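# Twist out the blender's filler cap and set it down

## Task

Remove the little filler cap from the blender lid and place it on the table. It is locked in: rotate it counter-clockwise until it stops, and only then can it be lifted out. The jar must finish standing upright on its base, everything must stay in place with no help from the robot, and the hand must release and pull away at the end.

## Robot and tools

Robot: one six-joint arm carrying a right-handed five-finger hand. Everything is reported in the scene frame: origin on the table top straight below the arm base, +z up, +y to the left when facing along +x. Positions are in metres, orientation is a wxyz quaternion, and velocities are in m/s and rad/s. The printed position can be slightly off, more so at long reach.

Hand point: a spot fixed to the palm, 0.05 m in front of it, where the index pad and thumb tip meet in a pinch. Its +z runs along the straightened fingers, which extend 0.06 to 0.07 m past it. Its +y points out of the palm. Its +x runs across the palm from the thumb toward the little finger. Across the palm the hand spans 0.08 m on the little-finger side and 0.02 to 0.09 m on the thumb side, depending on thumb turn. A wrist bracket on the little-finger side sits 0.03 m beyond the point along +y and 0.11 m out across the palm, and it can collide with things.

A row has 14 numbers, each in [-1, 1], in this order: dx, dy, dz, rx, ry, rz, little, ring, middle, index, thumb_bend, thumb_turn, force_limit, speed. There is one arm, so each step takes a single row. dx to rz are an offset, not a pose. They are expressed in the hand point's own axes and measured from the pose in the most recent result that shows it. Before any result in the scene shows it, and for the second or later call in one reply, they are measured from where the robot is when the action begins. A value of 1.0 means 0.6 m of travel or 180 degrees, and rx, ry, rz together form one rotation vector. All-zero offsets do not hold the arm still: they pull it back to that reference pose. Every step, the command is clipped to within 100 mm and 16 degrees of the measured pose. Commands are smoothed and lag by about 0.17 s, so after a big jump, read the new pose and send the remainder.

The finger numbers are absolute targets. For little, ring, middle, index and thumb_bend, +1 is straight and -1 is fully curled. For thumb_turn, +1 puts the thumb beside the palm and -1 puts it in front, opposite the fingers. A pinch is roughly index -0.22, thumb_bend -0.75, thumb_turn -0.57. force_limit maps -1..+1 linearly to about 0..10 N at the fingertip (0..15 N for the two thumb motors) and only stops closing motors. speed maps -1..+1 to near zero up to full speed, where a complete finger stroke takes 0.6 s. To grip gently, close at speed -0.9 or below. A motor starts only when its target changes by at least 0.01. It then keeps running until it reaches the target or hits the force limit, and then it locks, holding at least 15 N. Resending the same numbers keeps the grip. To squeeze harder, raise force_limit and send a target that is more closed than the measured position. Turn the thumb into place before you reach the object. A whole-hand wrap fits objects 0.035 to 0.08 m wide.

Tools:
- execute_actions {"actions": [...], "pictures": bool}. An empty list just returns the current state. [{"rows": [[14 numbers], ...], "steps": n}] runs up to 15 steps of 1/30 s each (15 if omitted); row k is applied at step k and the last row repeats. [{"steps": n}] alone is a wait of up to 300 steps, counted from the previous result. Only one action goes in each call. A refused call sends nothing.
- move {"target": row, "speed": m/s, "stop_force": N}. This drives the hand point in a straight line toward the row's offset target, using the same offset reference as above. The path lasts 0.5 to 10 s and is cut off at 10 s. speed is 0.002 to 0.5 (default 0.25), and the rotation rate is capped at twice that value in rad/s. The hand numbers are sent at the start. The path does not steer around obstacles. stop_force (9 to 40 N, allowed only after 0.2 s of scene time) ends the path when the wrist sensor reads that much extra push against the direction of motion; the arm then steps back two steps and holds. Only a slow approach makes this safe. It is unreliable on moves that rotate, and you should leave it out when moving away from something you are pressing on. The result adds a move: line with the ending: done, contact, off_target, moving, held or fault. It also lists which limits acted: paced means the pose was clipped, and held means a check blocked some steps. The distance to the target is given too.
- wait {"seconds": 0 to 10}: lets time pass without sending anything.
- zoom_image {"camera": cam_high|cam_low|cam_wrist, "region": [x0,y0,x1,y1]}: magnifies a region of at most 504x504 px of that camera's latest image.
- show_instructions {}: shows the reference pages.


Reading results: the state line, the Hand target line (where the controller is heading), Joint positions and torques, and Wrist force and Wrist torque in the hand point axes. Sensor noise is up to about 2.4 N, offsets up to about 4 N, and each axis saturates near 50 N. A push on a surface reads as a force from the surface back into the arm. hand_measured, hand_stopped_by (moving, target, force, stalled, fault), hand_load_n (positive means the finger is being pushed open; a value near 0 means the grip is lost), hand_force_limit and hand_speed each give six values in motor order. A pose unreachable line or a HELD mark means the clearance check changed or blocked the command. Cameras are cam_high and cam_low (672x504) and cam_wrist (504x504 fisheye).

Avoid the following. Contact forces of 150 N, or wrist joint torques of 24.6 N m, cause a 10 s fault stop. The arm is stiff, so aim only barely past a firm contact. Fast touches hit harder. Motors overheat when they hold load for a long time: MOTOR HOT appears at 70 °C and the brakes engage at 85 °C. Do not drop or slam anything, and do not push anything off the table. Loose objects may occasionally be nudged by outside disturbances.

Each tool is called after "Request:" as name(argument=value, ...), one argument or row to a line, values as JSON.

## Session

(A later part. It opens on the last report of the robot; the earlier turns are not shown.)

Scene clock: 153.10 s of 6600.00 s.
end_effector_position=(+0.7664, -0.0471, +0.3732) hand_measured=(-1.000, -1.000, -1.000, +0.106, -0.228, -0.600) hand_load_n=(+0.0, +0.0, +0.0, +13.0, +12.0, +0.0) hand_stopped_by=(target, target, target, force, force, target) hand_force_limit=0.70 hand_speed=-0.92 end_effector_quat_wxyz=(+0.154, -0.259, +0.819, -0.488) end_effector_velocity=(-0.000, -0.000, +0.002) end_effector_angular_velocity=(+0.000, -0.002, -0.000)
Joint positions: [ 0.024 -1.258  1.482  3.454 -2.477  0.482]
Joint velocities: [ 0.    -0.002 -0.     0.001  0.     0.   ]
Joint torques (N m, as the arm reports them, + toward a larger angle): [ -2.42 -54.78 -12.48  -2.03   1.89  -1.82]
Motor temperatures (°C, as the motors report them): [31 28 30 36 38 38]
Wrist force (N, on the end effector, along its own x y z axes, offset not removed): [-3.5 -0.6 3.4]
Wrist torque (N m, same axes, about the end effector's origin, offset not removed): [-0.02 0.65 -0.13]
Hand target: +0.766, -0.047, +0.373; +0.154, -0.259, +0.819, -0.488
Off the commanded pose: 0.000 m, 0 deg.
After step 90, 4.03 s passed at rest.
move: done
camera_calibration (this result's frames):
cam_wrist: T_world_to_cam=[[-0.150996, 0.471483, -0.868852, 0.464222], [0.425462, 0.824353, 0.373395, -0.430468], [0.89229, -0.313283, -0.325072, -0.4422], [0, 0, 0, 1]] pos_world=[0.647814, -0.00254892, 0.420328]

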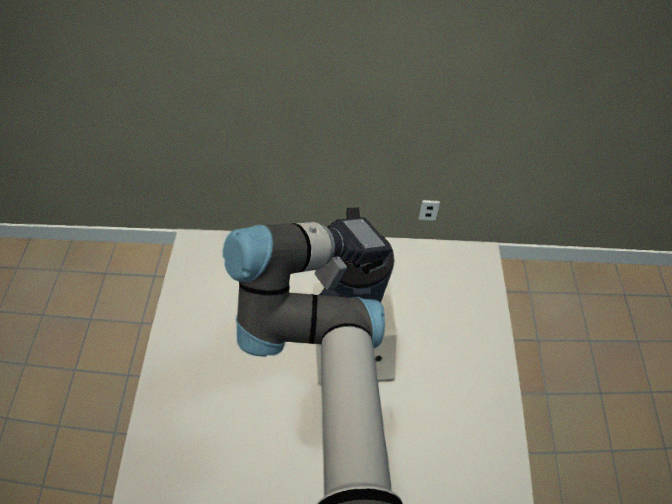

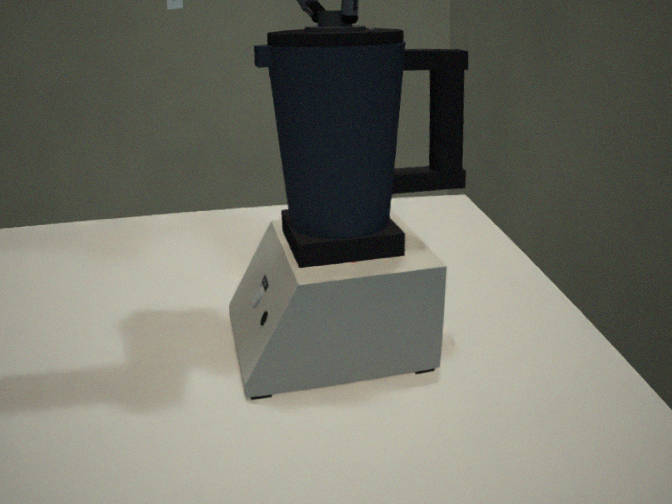

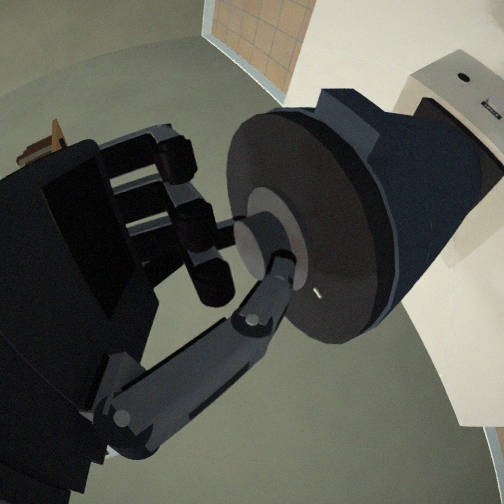

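Request:
move(
  target=[0,0.0012,0.0007,0,-0.268,-0.1467,-1,-1,-1,-0.2,-0.55,-0.6,0.7,-0.92],
  speed=0.15,
)

Request:
zoom_image(
  camera="cam_high",
  region=[310, 200, 410, 300],
)

Scene clock: 165.70 s of 6600.00 s.
end_effector_position=(+0.7665, -0.0471, +0.3723) hand_measured=(-1.000, -1.000, -1.000, +0.106, -0.228, -0.600) hand_load_n=(+0.0, +0.0, +0.0, +13.5, +8.5, +1.5) hand_stopped_by=(target, target, target, force, force, target) hand_force_limit=0.70 hand_speed=-0.92 end_effector_quat_wxyz=(-0.360, +0.609, -0.607, +0.362) end_effector_velocity=(+0.000, -0.000, -0.001) end_effector_angular_velocity=(+0.000, +0.002, +0.013)
Joint positions: [-0.31  -1.409  1.66   3.26  -1.345 -0.217]
Joint velocities: [-0.005  0.002 -0.003  0.006  0.015 -0.009]
Joint torques (N m, as the arm reports them, + toward a larger angle): [ -2.61 -15.57 -25.95   1.52   3.76  -2.07]
Motor temperatures (°C, as the motors report them): [31 28 30 36 38 38]
Wrist force (N, on the end effector, along its own x y z axes, offset not removed): [1.2 -8.9 -4.2]
Wrist torque (N m, same axes, about the end effector's origin, offset not removed): [-0.23 0.64 -0.07]
Hand target: +0.767, -0.047, +0.372; -0.360, +0.609, -0.607, +0.362
Off the commanded pose: 0.000 m, 0 deg.
After step 90, 6.00 s passed at rest.
move: done
camera_calibration (this result's frames):
cam_wrist: T_world_to_cam=[[-0.475386, 0.144505, -0.867828, 0.696337], [-0.428695, 0.823339, 0.371931, 0.225045], [0.768263, 0.548845, -0.329456, -0.305299], [0, 0, 0, 1]] pos_world=[0.662055, -0.118351, 0.420017]

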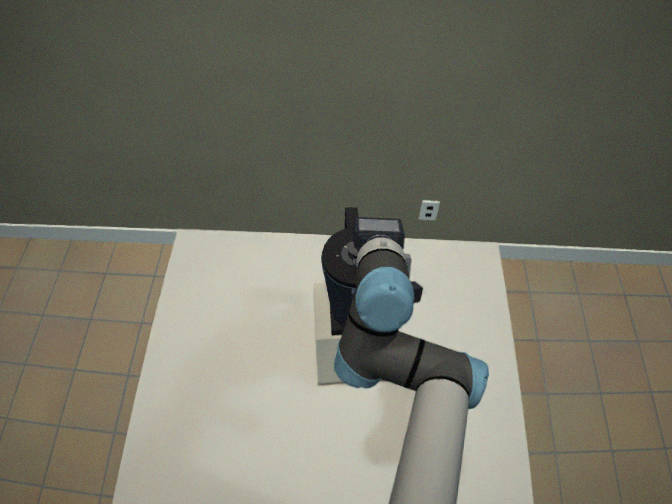

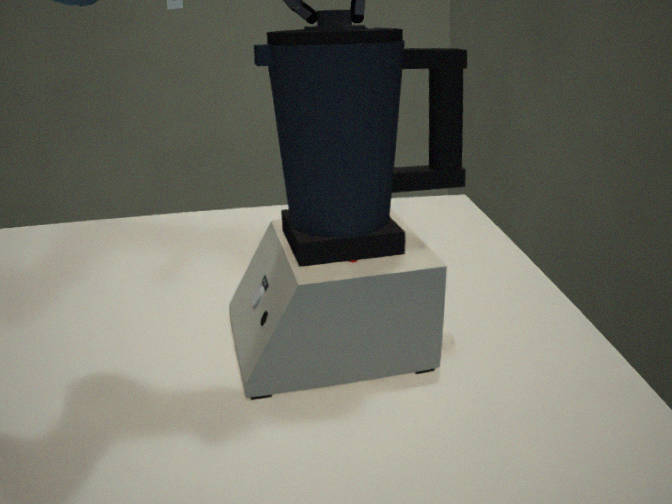

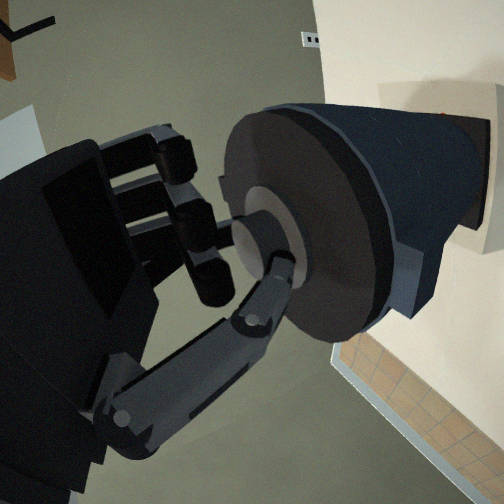

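Region (310, 200, 410, 300) of cam_high's 672x504 image, scaled by 5.040, with more detail than that image has.

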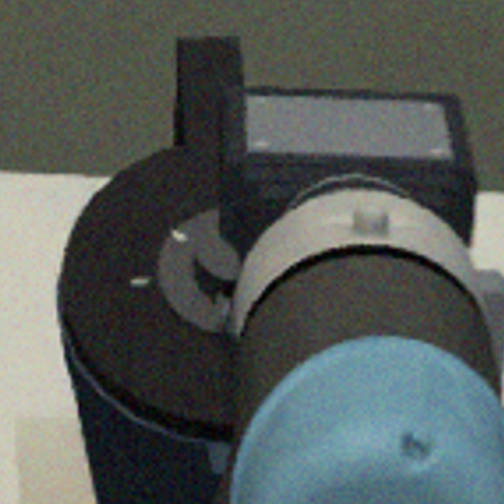

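Request:
move(
  target=[0.007,0,0,0,-0.2046,-0.112,-1,-1,-1,-0.2,-0.55,-0.6,0.7,-0.92],
  speed=0.15,
)

Request:
zoom_image(
  camera="cam_high",
  region=[310, 200, 410, 300],
)

Scene clock: 178.30 s of 6600.00 s.
end_effector_position=(+0.7665, -0.0512, +0.3723) hand_measured=(-1.000, -1.000, -1.000, +0.106, -0.228, -0.600) hand_load_n=(+0.0, +0.0, +0.0, +14.0, +8.5, +1.5) hand_stopped_by=(target, target, target, force, force, target) hand_force_limit=0.70 hand_speed=-0.92 end_effector_quat_wxyz=(-0.464, +0.787, -0.349, +0.209) end_effector_velocity=(-0.000, -0.000, +0.000) end_effector_angular_velocity=(-0.002, +0.004, +0.013)
Joint positions: [-0.478 -1.319  1.418  3.885 -0.654 -0.933]
Joint velocities: [-0.     0.002 -0.01   0.028  0.004 -0.021]
Joint torques (N m, as the arm reports them, + toward a larger angle): [ -4.55 -24.19 -25.67   1.21   3.53  -1.92]
Motor temperatures (°C, as the motors report them): [31 28 30 36 38 38]
Wrist force (N, on the end effector, along its own x y z axes, offset not removed): [3.6 -8.7 -1.9]
Wrist torque (N m, same axes, about the end effector's origin, offset not removed): [-0.16 0.51 -0.13]
Hand target: +0.766, -0.051, +0.372; -0.464, +0.787, -0.349, +0.209
Off the commanded pose: 0.000 m, 0 deg.
After step 90, 6.73 s passed at rest.
move: done
camera_calibration (this result's frames):
cam_wrist: T_world_to_cam=[[-0.452322, -0.212501, -0.866169, 0.660381], [-0.868203, 0.327097, 0.373136, 0.539417], [0.20403, 0.920788, -0.332447, 0.149586], [0, 0, 0, 1]] pos_world=[0.736509, -0.173848, 0.420454]

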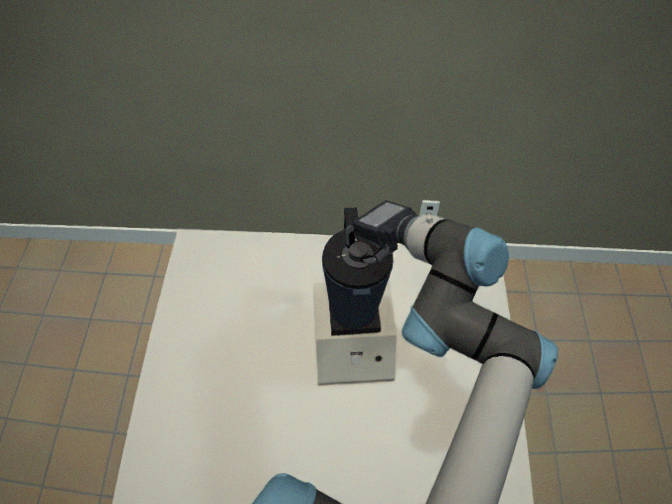

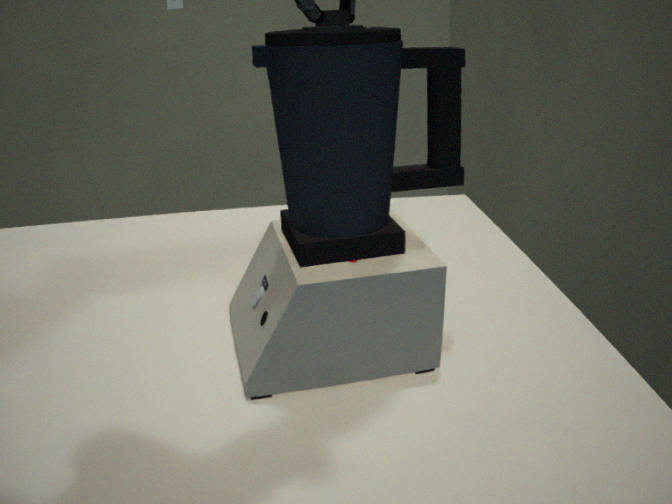

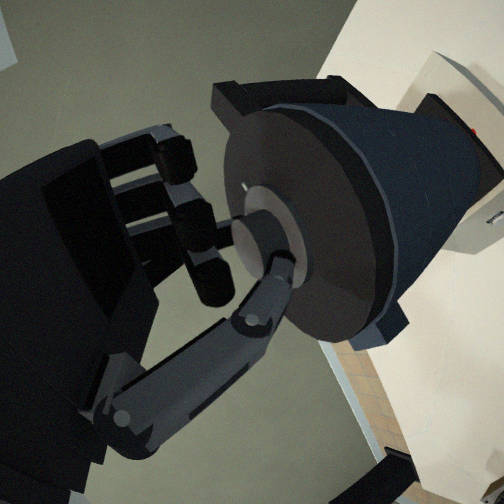

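Region (310, 200, 410, 300) of cam_high's 672x504 image, scaled by 5.040, with more detail than that image has.

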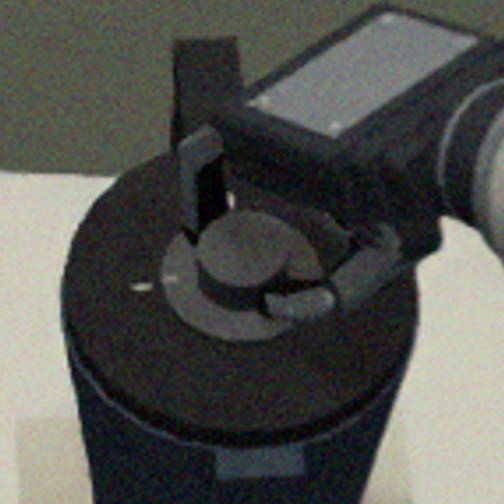

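Request:
move(
  target=[0.005,0,0,0,-0.034,-0.0187,-1,-1,-1,-0.2,-0.55,-0.6,0.7,-0.92],
  speed=0.1,
)

Request:
move(
  target=[0,-0.0146,-0.008,0,0,0,-1,-1,-1,-0.2,-0.55,-0.6,0.7,-0.92],
  speed=0.02,
)

Scene clock: 197.73 s of 6600.00 s.
end_effector_position=(+0.7684, -0.0533, +0.3724) hand_measured=(-1.000, -1.000, -1.000, +0.106, -0.228, -0.600) hand_load_n=(+0.0, +0.0, +0.0, +11.0, +10.5, +5.5) hand_stopped_by=(target, target, target, force, force, target) hand_force_limit=0.70 hand_speed=-0.92 end_effector_quat_wxyz=(-0.476, +0.806, -0.301, +0.181) end_effector_velocity=(+0.000, -0.000, +0.001) end_effector_angular_velocity=(-0.001, +0.001, +0.011)
Joint positions: [-0.485 -1.288  1.332  4.104 -0.594 -1.128]
Joint velocities: [-0.     0.003 -0.011  0.026  0.003 -0.02 ]
Joint torques (N m, as the arm reports them, + toward a larger angle): [ -7.03 -27.38 -32.46  -0.68   3.71  -2.56]
Motor temperatures (°C, as the motors report them): [31 28 30 36 38 38]
Wrist force (N, on the end effector, along its own x y z axes, offset not removed): [-4.6 -2.8 1.2]
Wrist torque (N m, same axes, about the end effector's origin, offset not removed): [-0.27 0.78 -0.09]
Hand target: +0.768, -0.053, +0.372; -0.476, +0.807, -0.301, +0.181
Off the commanded pose: 0.000 m, 0 deg.
After step 90, 15.43 s passed at rest.
move: done
camera_calibration (this result's frames):
cam_wrist: T_world_to_cam=[[-0.423503, -0.265895, -0.865994, 0.635788], [-0.901261, 0.220239, 0.373128, 0.561501], [0.0915125, 0.938507, -0.332912, 0.238772], [0, 0, 0, 1]] pos_world=[0.753467, -0.178701, 0.420567]

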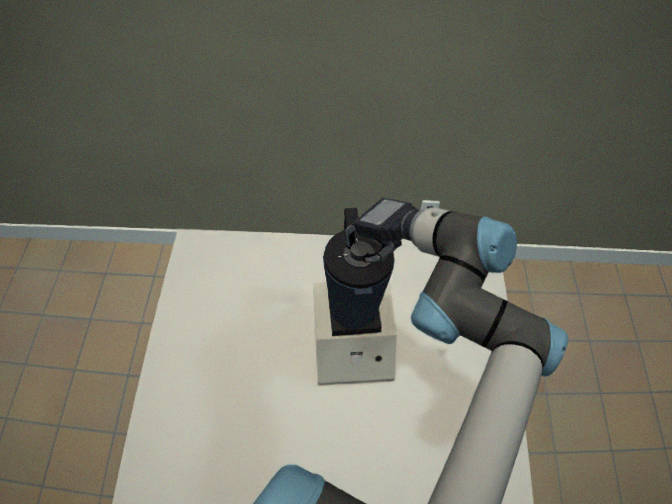

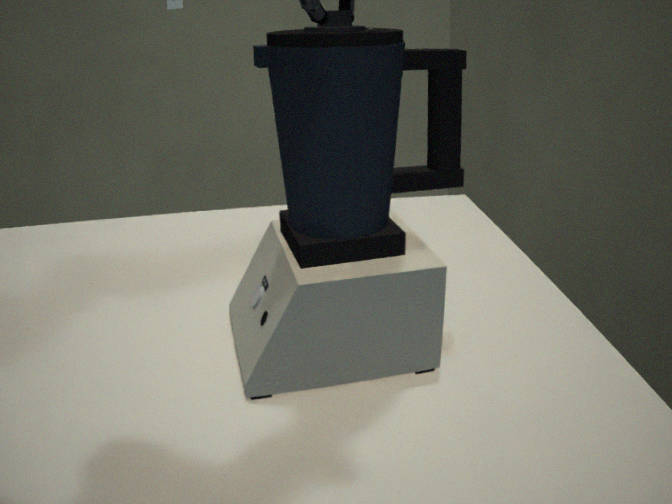

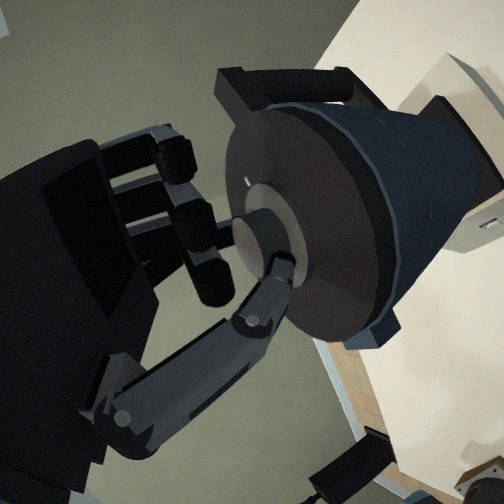

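Scene clock: 198.53 s of 6600.00 s.
end_effector_position=(+0.7684, -0.0533, +0.3822) hand_measured=(-1.000, -1.000, -1.000, +0.106, -0.228, -0.600) hand_load_n=(+0.0, +0.0, +0.0, +11.5, +9.5, +0.0) hand_stopped_by=(target, target, target, force, force, target) hand_force_limit=0.70 hand_speed=-0.92 end_effector_quat_wxyz=(-0.476, +0.806, -0.301, +0.181) end_effector_velocity=(+0.000, -0.000, +0.001) end_effector_angular_velocity=(-0.000, +0.001, -0.000)
Joint positions: [-0.485 -1.293  1.313  4.126 -0.595 -1.127]
Joint velocities: [ 0.     0.    -0.003  0.003 -0.001  0.001]
Joint torques (N m, as the arm reports them, + toward a larger angle): [ 13.25 -57.66 -29.96  -0.47  -1.04   1.71]
Motor temperatures (°C, as the motors report them): [31 28 30 36 38 38]
Wrist force (N, on the end effector, along its own x y z axes, offset not removed): [-2.0 -2.0 2.1]
Wrist torque (N m, same axes, about the end effector's origin, offset not removed): [-0.29 0.26 -0.17]
Hand target: +0.768, -0.053, +0.382; -0.476, +0.806, -0.301, +0.181
Off the commanded pose: 0.000 m, 0 deg.
move: done
camera_calibration (this result's frames):
cam_wrist: T_world_to_cam=[[-0.42344, -0.265893, -0.866025, 0.644268], [-0.901285, 0.220264, 0.373053, 0.557827], [0.0915618, 0.938501, -0.332914, 0.241975], [0, 0, 0, 1]] pos_world=[0.753414, -0.178657, 0.43041]

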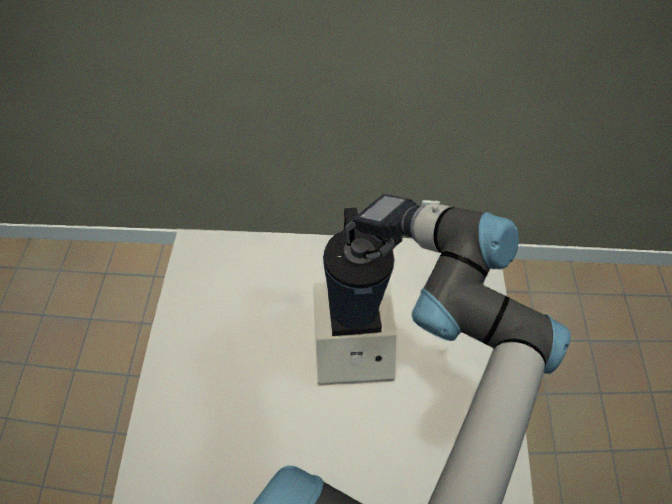

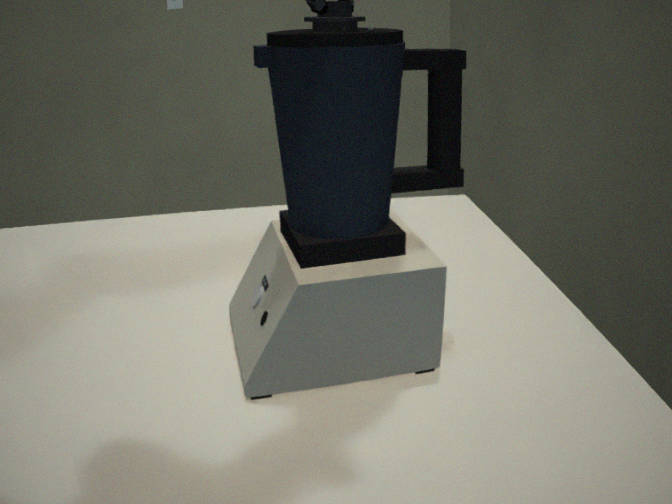

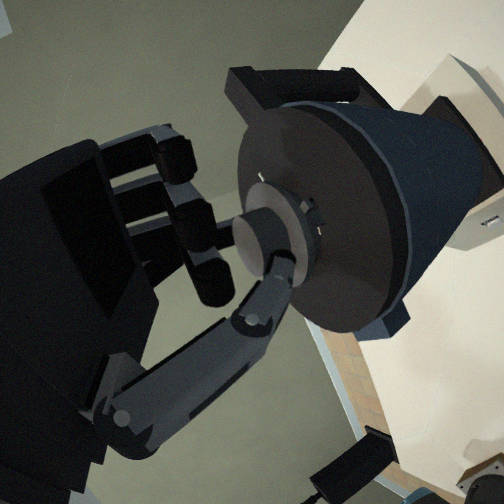

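Request:
move(
  target=[0,-0.051,-0.028,0,0,0,-1,-1,-1,-0.2,-0.55,-0.6,0.7,-0.92],
  speed=0.07,
)

Request:
move(
  target=[-0.533,0.077,-0.151,0,0.2387,0.1307,-1,-1,-1,-0.2,-0.55,-0.6,0.7,-0.92],
  speed=0.3,
)

Request:
move(
  target=[0,0.519,0.284,0,0,0,-1,-1,-1,-0.2,-0.55,-0.6,0.7,-0.92],
  speed=0.3,
)

Scene clock: 210.80 s of 6600.00 s.
end_effector_position=(+0.7682, -0.0531, +0.4169) hand_measured=(-1.000, -1.000, -1.000, +0.106, -0.228, -0.600) hand_load_n=(+0.0, +0.0, +0.0, +11.5, +9.0, +0.0) hand_stopped_by=(target, target, target, force, force, target) hand_force_limit=0.70 hand_speed=-0.92 end_effector_quat_wxyz=(-0.476, +0.806, -0.301, +0.181) end_effector_velocity=(-0.000, -0.000, +0.002) end_effector_angular_velocity=(-0.001, +0.002, +0.001)
Joint positions: [-0.482 -1.305  1.243  4.205 -0.596 -1.123]
Joint velocities: [ 0.    -0.    -0.005  0.009 -0.001 -0.003]
Joint torques (N m, as the arm reports them, + toward a larger angle): [ 14.36 -57.12 -31.9   -0.32  -1.39  -1.95]
Motor temperatures (°C, as the motors report them): [31 28 30 36 38 38]
Wrist force (N, on the end effector, along its own x y z axes, offset not removed): [-2.9 -2.0 -0.6]
Wrist torque (N m, same axes, about the end effector's origin, offset not removed): [-0.11 0.51 -0.16]
Hand target: +0.768, -0.053, +0.417; -0.476, +0.806, -0.301, +0.181
Off the commanded pose: 0.000 m, 0 deg.
After step 90, 8.37 s passed at rest.
move: done
camera_calibration (this result's frames):
cam_wrist: T_world_to_cam=[[-0.423521, -0.265753, -0.866029, 0.674329], [-0.901235, 0.220358, 0.373118, 0.544613], [0.0916785, 0.938519, -0.332832, 0.253286], [0, 0, 0, 1]] pos_world=[0.753196, -0.178518, 0.465085]

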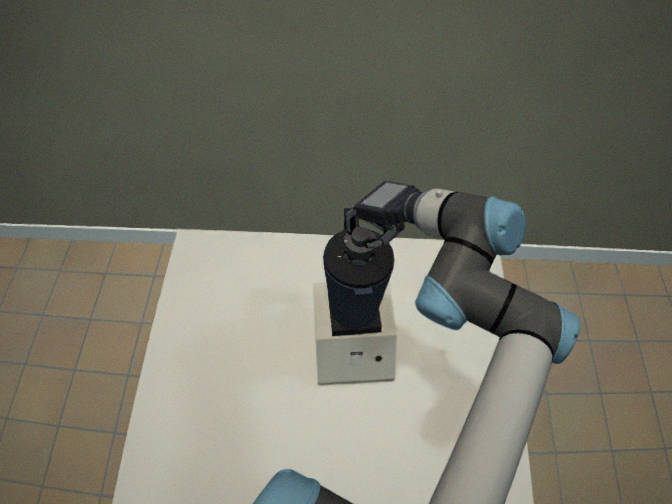

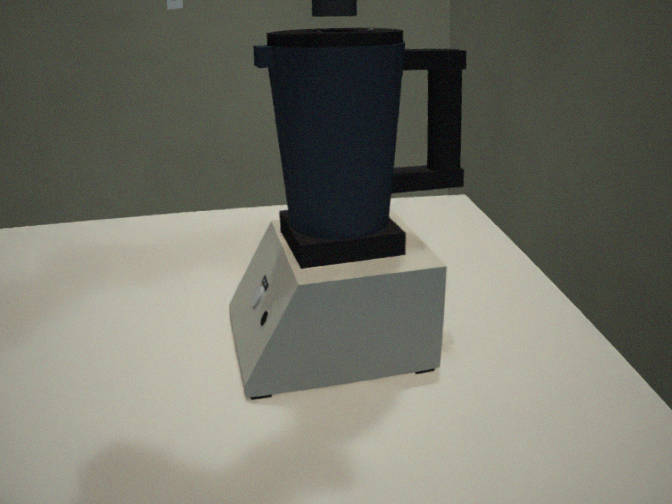

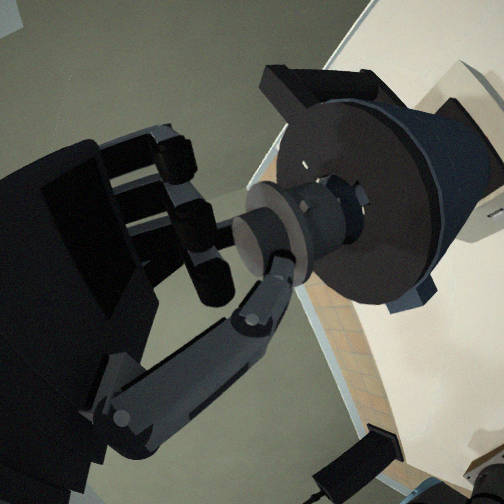

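Scene clock: 212.87 s of 6600.00 s.
end_effector_position=(+0.4606, +0.0802, +0.4181) hand_measured=(-1.000, -1.000, -1.000, +0.106, -0.228, -0.600) hand_load_n=(+0.0, +0.0, +0.0, +11.5, +9.0, +0.0) hand_stopped_by=(target, target, target, force, force, target) hand_force_limit=0.70 hand_speed=-0.92 end_effector_quat_wxyz=(-0.360, +0.608, -0.607, +0.363) end_effector_velocity=(-0.002, +0.001, -0.001) end_effector_angular_velocity=(-0.005, +0.003, -0.011)
Joint positions: [-0.107 -2.18   2.278  3.401 -1.535 -0.142]
Joint velocities: [ 0.021  0.003  0.001 -0.002 -0.032  0.008]
Joint torques (N m, as the arm reports them, + toward a larger angle): [ 12.02  12.33 -11.96  -4.39  -2.36   1.96]
Motor temperatures (°C, as the motors report them): [31 28 30 36 38 38]
Wrist force (N, on the end effector, along its own x y z axes, offset not removed): [-2.7 -3.9 0.7]
Wrist torque (N m, same axes, about the end effector's origin, offset not removed): [-0.52 0.51 -0.25]
Hand target: +0.460, +0.080, +0.418; -0.360, +0.608, -0.608, +0.363
Off the commanded pose: 0.000 m, 0 deg.
move: done
camera_calibration (this result's frames):
cam_wrist: T_world_to_cam=[[-0.473791, 0.145899, -0.868467, 0.571687], [-0.427687, 0.823948, 0.371744, -0.0284149], [0.769809, 0.547561, -0.32798, -0.126275], [0, 0, 0, 1]] pos_world=[0.355915, 0.00914655, 0.465639]

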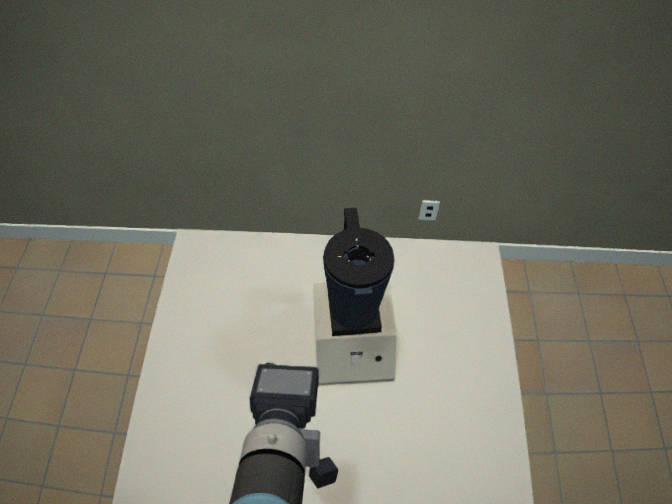

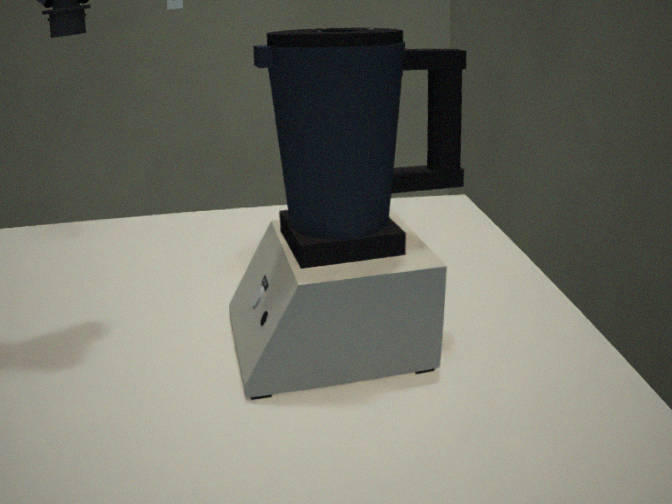

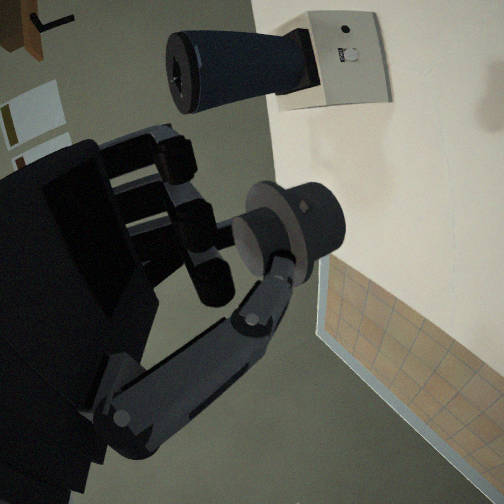

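Scene clock: 214.83 s of 6600.00 s.
end_effector_position=(+0.4622, +0.0789, +0.0631) hand_measured=(-1.000, -1.000, -1.000, +0.106, -0.228, -0.600) hand_load_n=(+0.0, +0.0, +0.0, +11.5, +9.0, +0.0) hand_stopped_by=(target, target, target, force, force, target) hand_force_limit=0.70 hand_speed=-0.92 end_effector_quat_wxyz=(-0.360, +0.608, -0.608, +0.363) end_effector_velocity=(+0.001, +0.000, -0.001) end_effector_angular_velocity=(+0.001, -0.014, -0.001)
Joint positions: [-0.275 -0.964  2.693  1.779 -1.379 -0.202]
Joint velocities: [-0.002  0.024 -0.003 -0.035  0.005  0.003]
Joint torques (N m, as the arm reports them, + toward a larger angle): [ -4.15 -12.46  -4.62  -4.66   2.78   2.46]
Motor temperatures (°C, as the motors report them): [31 28 30 36 38 38]
Wrist force (N, on the end effector, along its own x y z axes, offset not removed): [-3.5 -1.9 0.4]
Wrist torque (N m, same axes, about the end effector's origin, offset not removed): [-0.17 0.50 -0.20]
Hand target: +0.462, +0.079, +0.063; -0.360, +0.608, -0.607, +0.363
Off the commanded pose: 0.000 m, 0 deg.
move: done
camera_calibration (this result's frames):
cam_wrist: T_world_to_cam=[[-0.475198, 0.145904, -0.867697, 0.264959], [-0.427253, 0.823826, 0.372514, 0.10513], [0.769183, 0.547744, -0.329142, -0.242914], [0, 0, 0, 1]] pos_world=[0.357671, 0.00778757, 0.110789]

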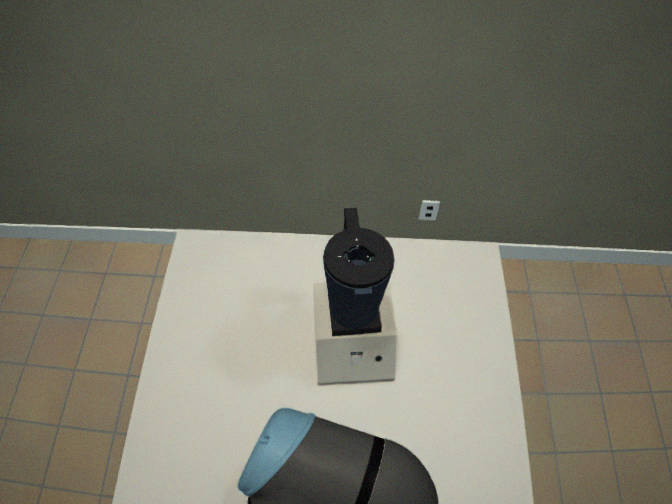

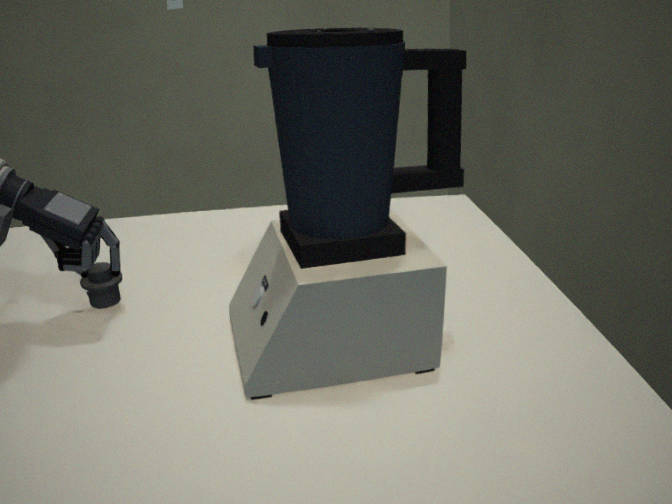

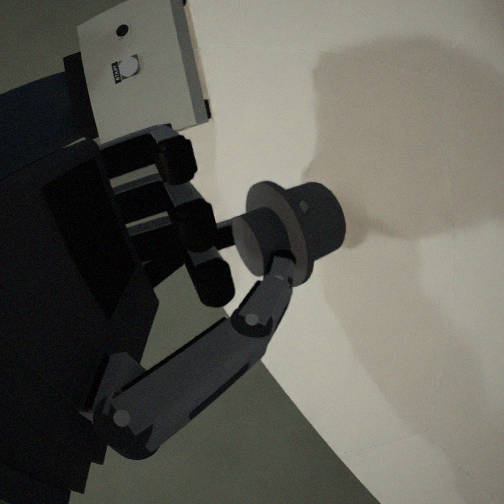

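Request:
move(
  target=[0,0.044,0.024,0,0,0,-1,-1,-1,-0.2,-0.55,-0.6,0.7,-0.92],
  speed=0.008,
  stop_force=9,
)

Scene clock: 222.70 s of 6600.00 s.
end_effector_position=(+0.4624, +0.0788, +0.0510) hand_measured=(-1.000, -1.000, -1.000, +0.106, -0.228, -0.600) hand_load_n=(+0.0, +0.0, +0.0, +12.5, +7.5, +0.5) hand_stopped_by=(target, target, target, force, force, target) hand_force_limit=0.70 hand_speed=-0.92 end_effector_quat_wxyz=(-0.360, +0.608, -0.607, +0.363) end_effector_velocity=(-0.000, +0.000, +0.002) end_effector_angular_velocity=(+0.001, +0.002, +0.001)
Joint positions: [-0.28  -0.902  2.682  1.728 -1.374 -0.204]
Joint velocities: [ 0.    -0.012  0.003  0.011  0.001  0.   ]
Joint torques (N m, as the arm reports them, + toward a larger angle): [  7.7  -38.64  13.8    0.23  -0.51  -1.48]
Motor temperatures (°C, as the motors report them): [31 28 30 36 38 38]
Wrist force (N, on the end effector, along its own x y z axes, offset not removed): [-2.3 -5.8 -0.5]
Wrist torque (N m, same axes, about the end effector's origin, offset not removed): [-0.54 0.39 -0.11]
Hand target: +0.462, +0.079, +0.051; -0.360, +0.608, -0.607, +0.363
Off the commanded pose: 0.018 m, 0 deg.
After step 90, 3.00 s passed at rest.
move: contact
camera_calibration (this result's frames):
cam_wrist: T_world_to_cam=[[-0.474315, 0.145958, -0.868171, 0.254218], [-0.427579, 0.82384, 0.372107, 0.109971], [0.769546, 0.547708, -0.328352, -0.247201], [0, 0, 0, 1]] pos_world=[0.357834, 0.00769013, 0.098615]

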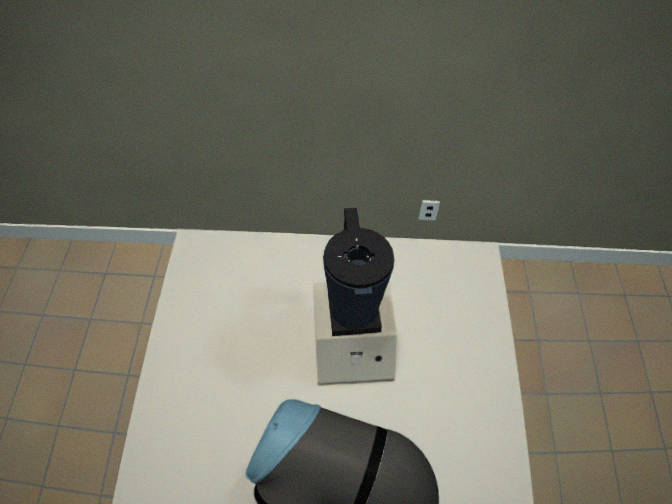

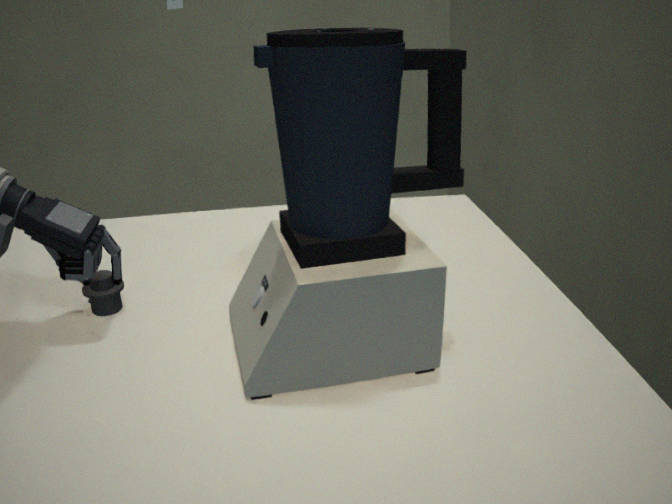

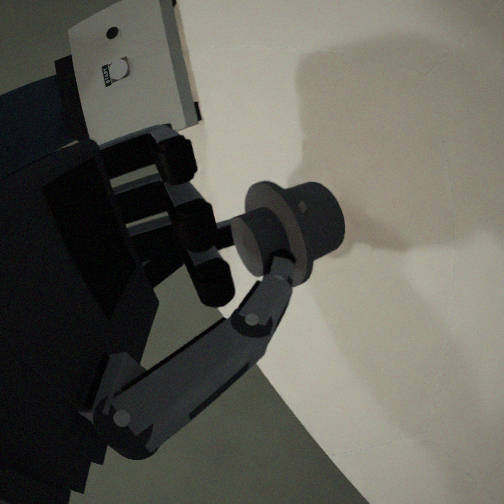

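Request:
move(
  target=[0,0,0,0,0,0,-1,-1,-1,0.4,-0.1,-0.6,0.7,-0.6],
)

Request:
move(
  target=[0,-0.2,-0.11,0,0,0,-1,-1,-1,0.4,-0.1,-0.6,0.7,-0.6],
  speed=0.2,
)

Scene clock: 229.90 s of 6600.00 s.
end_effector_position=(+0.4624, +0.0788, +0.0511) hand_measured=(-1.000, -1.000, -1.000, +0.400, -0.100, -0.600) hand_load_n=(+0.0, +0.0, +0.0, +0.0, +0.0, +0.0) hand_stopped_by=(target, target, target, target, target, target) hand_force_limit=0.70 hand_speed=-0.60 end_effector_quat_wxyz=(-0.360, +0.608, -0.607, +0.363) end_effector_velocity=(+0.001, -0.000, -0.000) end_effector_angular_velocity=(-0.000, -0.001, +0.000)
Joint positions: [-0.28  -0.902  2.682  1.728 -1.374 -0.204]
Joint velocities: [-0.001  0.    -0.002  0.001  0.001 -0.   ]
Joint torques (N m, as the arm reports them, + toward a larger angle): [ -5.84 -13.47  -4.32  -4.43   2.94  -1.34]
Motor temperatures (°C, as the motors report them): [31 28 30 36 38 38]
Wrist force (N, on the end effector, along its own x y z axes, offset not removed): [-2.1 -2.4 -1.4]
Wrist torque (N m, same axes, about the end effector's origin, offset not removed): [-0.18 0.38 -0.12]
Hand target: +0.462, +0.079, +0.051; -0.360, +0.608, -0.607, +0.363
Off the commanded pose: 0.000 m, 0 deg.
After step 90, 3.47 s passed at rest.
move: done
camera_calibration (this result's frames):
cam_wrist: T_world_to_cam=[[-0.474339, 0.146029, -0.868146, 0.254218], [-0.427542, 0.823828, 0.372176, 0.109919], [0.769552, 0.547707, -0.32834, -0.247198], [0, 0, 0, 1]] pos_world=[0.357813, 0.00771453, 0.0986243]

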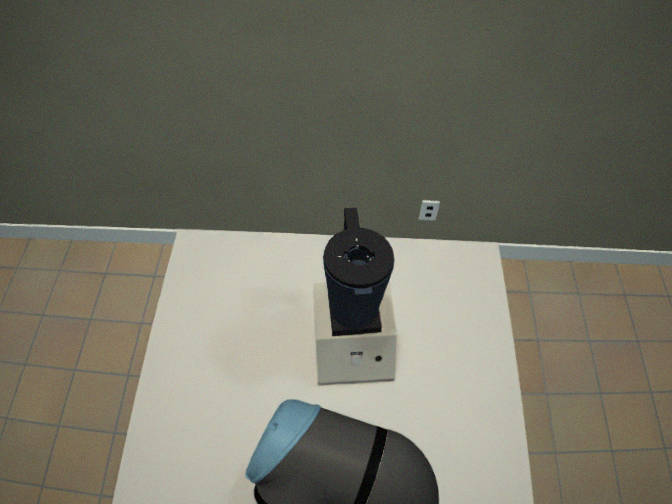

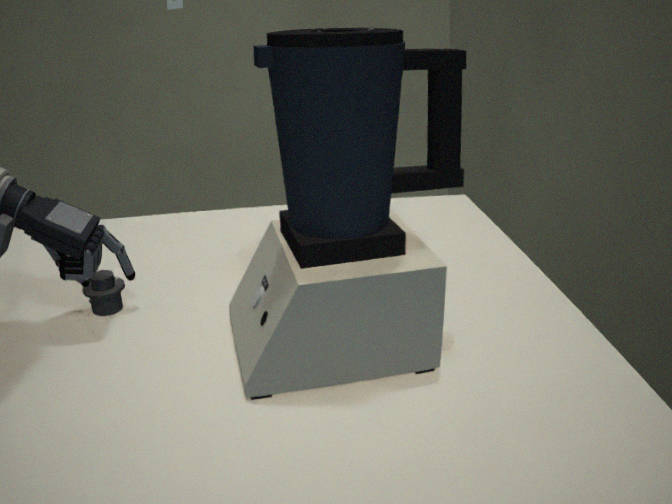

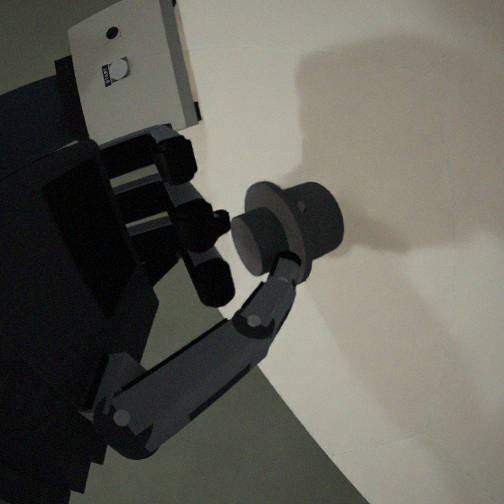

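Scene clock: 231.17 s of 6600.00 s.
end_effector_position=(+0.4615, +0.0794, +0.1879) hand_measured=(-1.000, -1.000, -1.000, +0.400, -0.100, -0.600) hand_load_n=(+0.0, +0.0, +0.0, +0.0, +0.0, +0.0) hand_stopped_by=(target, target, target, target, target, target) hand_force_limit=0.70 hand_speed=-0.60 end_effector_quat_wxyz=(-0.360, +0.608, -0.607, +0.363) end_effector_velocity=(+0.000, -0.000, +0.002) end_effector_angular_velocity=(+0.001, +0.013, +0.002)
Joint positions: [-0.225 -1.637  2.687  2.452 -1.425 -0.184]
Joint velocities: [ 0.002 -0.022 -0.009  0.043 -0.002 -0.002]
Joint torques (N m, as the arm reports them, + toward a larger angle): [ 13.1  -27.32 -18.5   -0.34  -2.27  -1.85]
Motor temperatures (°C, as the motors report them): [31 28 30 36 38 38]
Wrist force (N, on the end effector, along its own x y z axes, offset not removed): [-3.1 -2.0 0.6]
Wrist torque (N m, same axes, about the end effector's origin, offset not removed): [-0.31 0.49 -0.16]
Hand target: +0.462, +0.079, +0.188; -0.360, +0.608, -0.607, +0.363
Off the commanded pose: 0.000 m, 0 deg.
move: done
camera_calibration (this result's frames):
cam_wrist: T_world_to_cam=[[-0.473001, 0.146056, -0.868872, 0.372043], [-0.427949, 0.823935, 0.371471, 0.0584717], [0.770149, 0.547539, -0.327217, -0.202334], [0, 0, 0, 1]] pos_world=[0.356827, 0.00827006, 0.235329]

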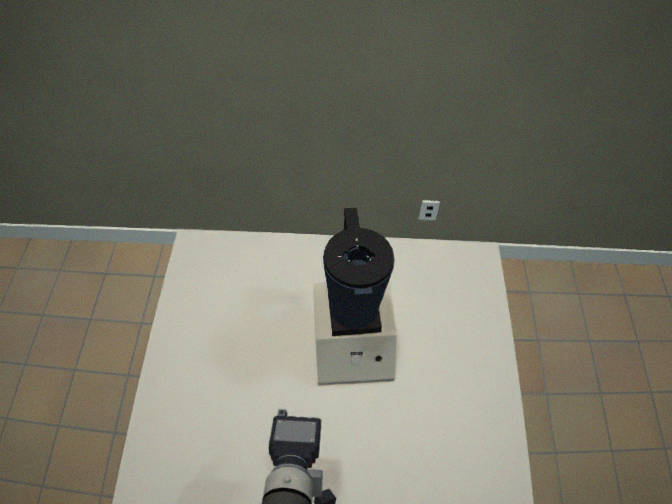

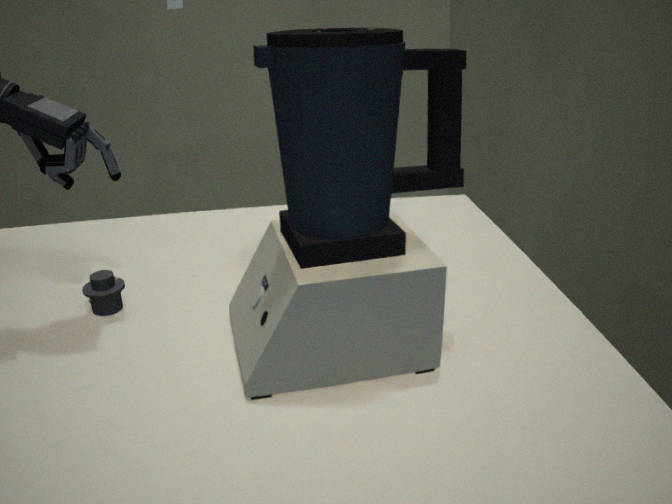

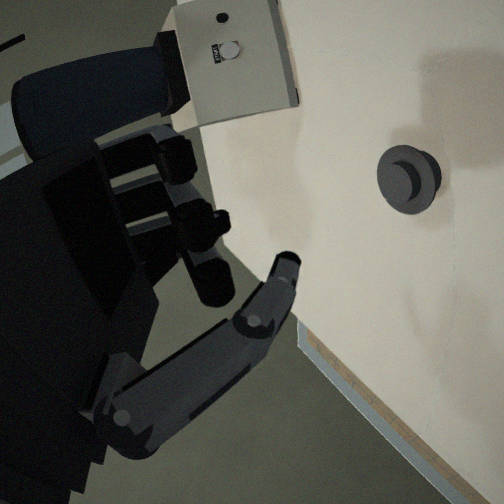

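Request:
finished_scene(
  scene=2,
)

The scene is finished: the task was done.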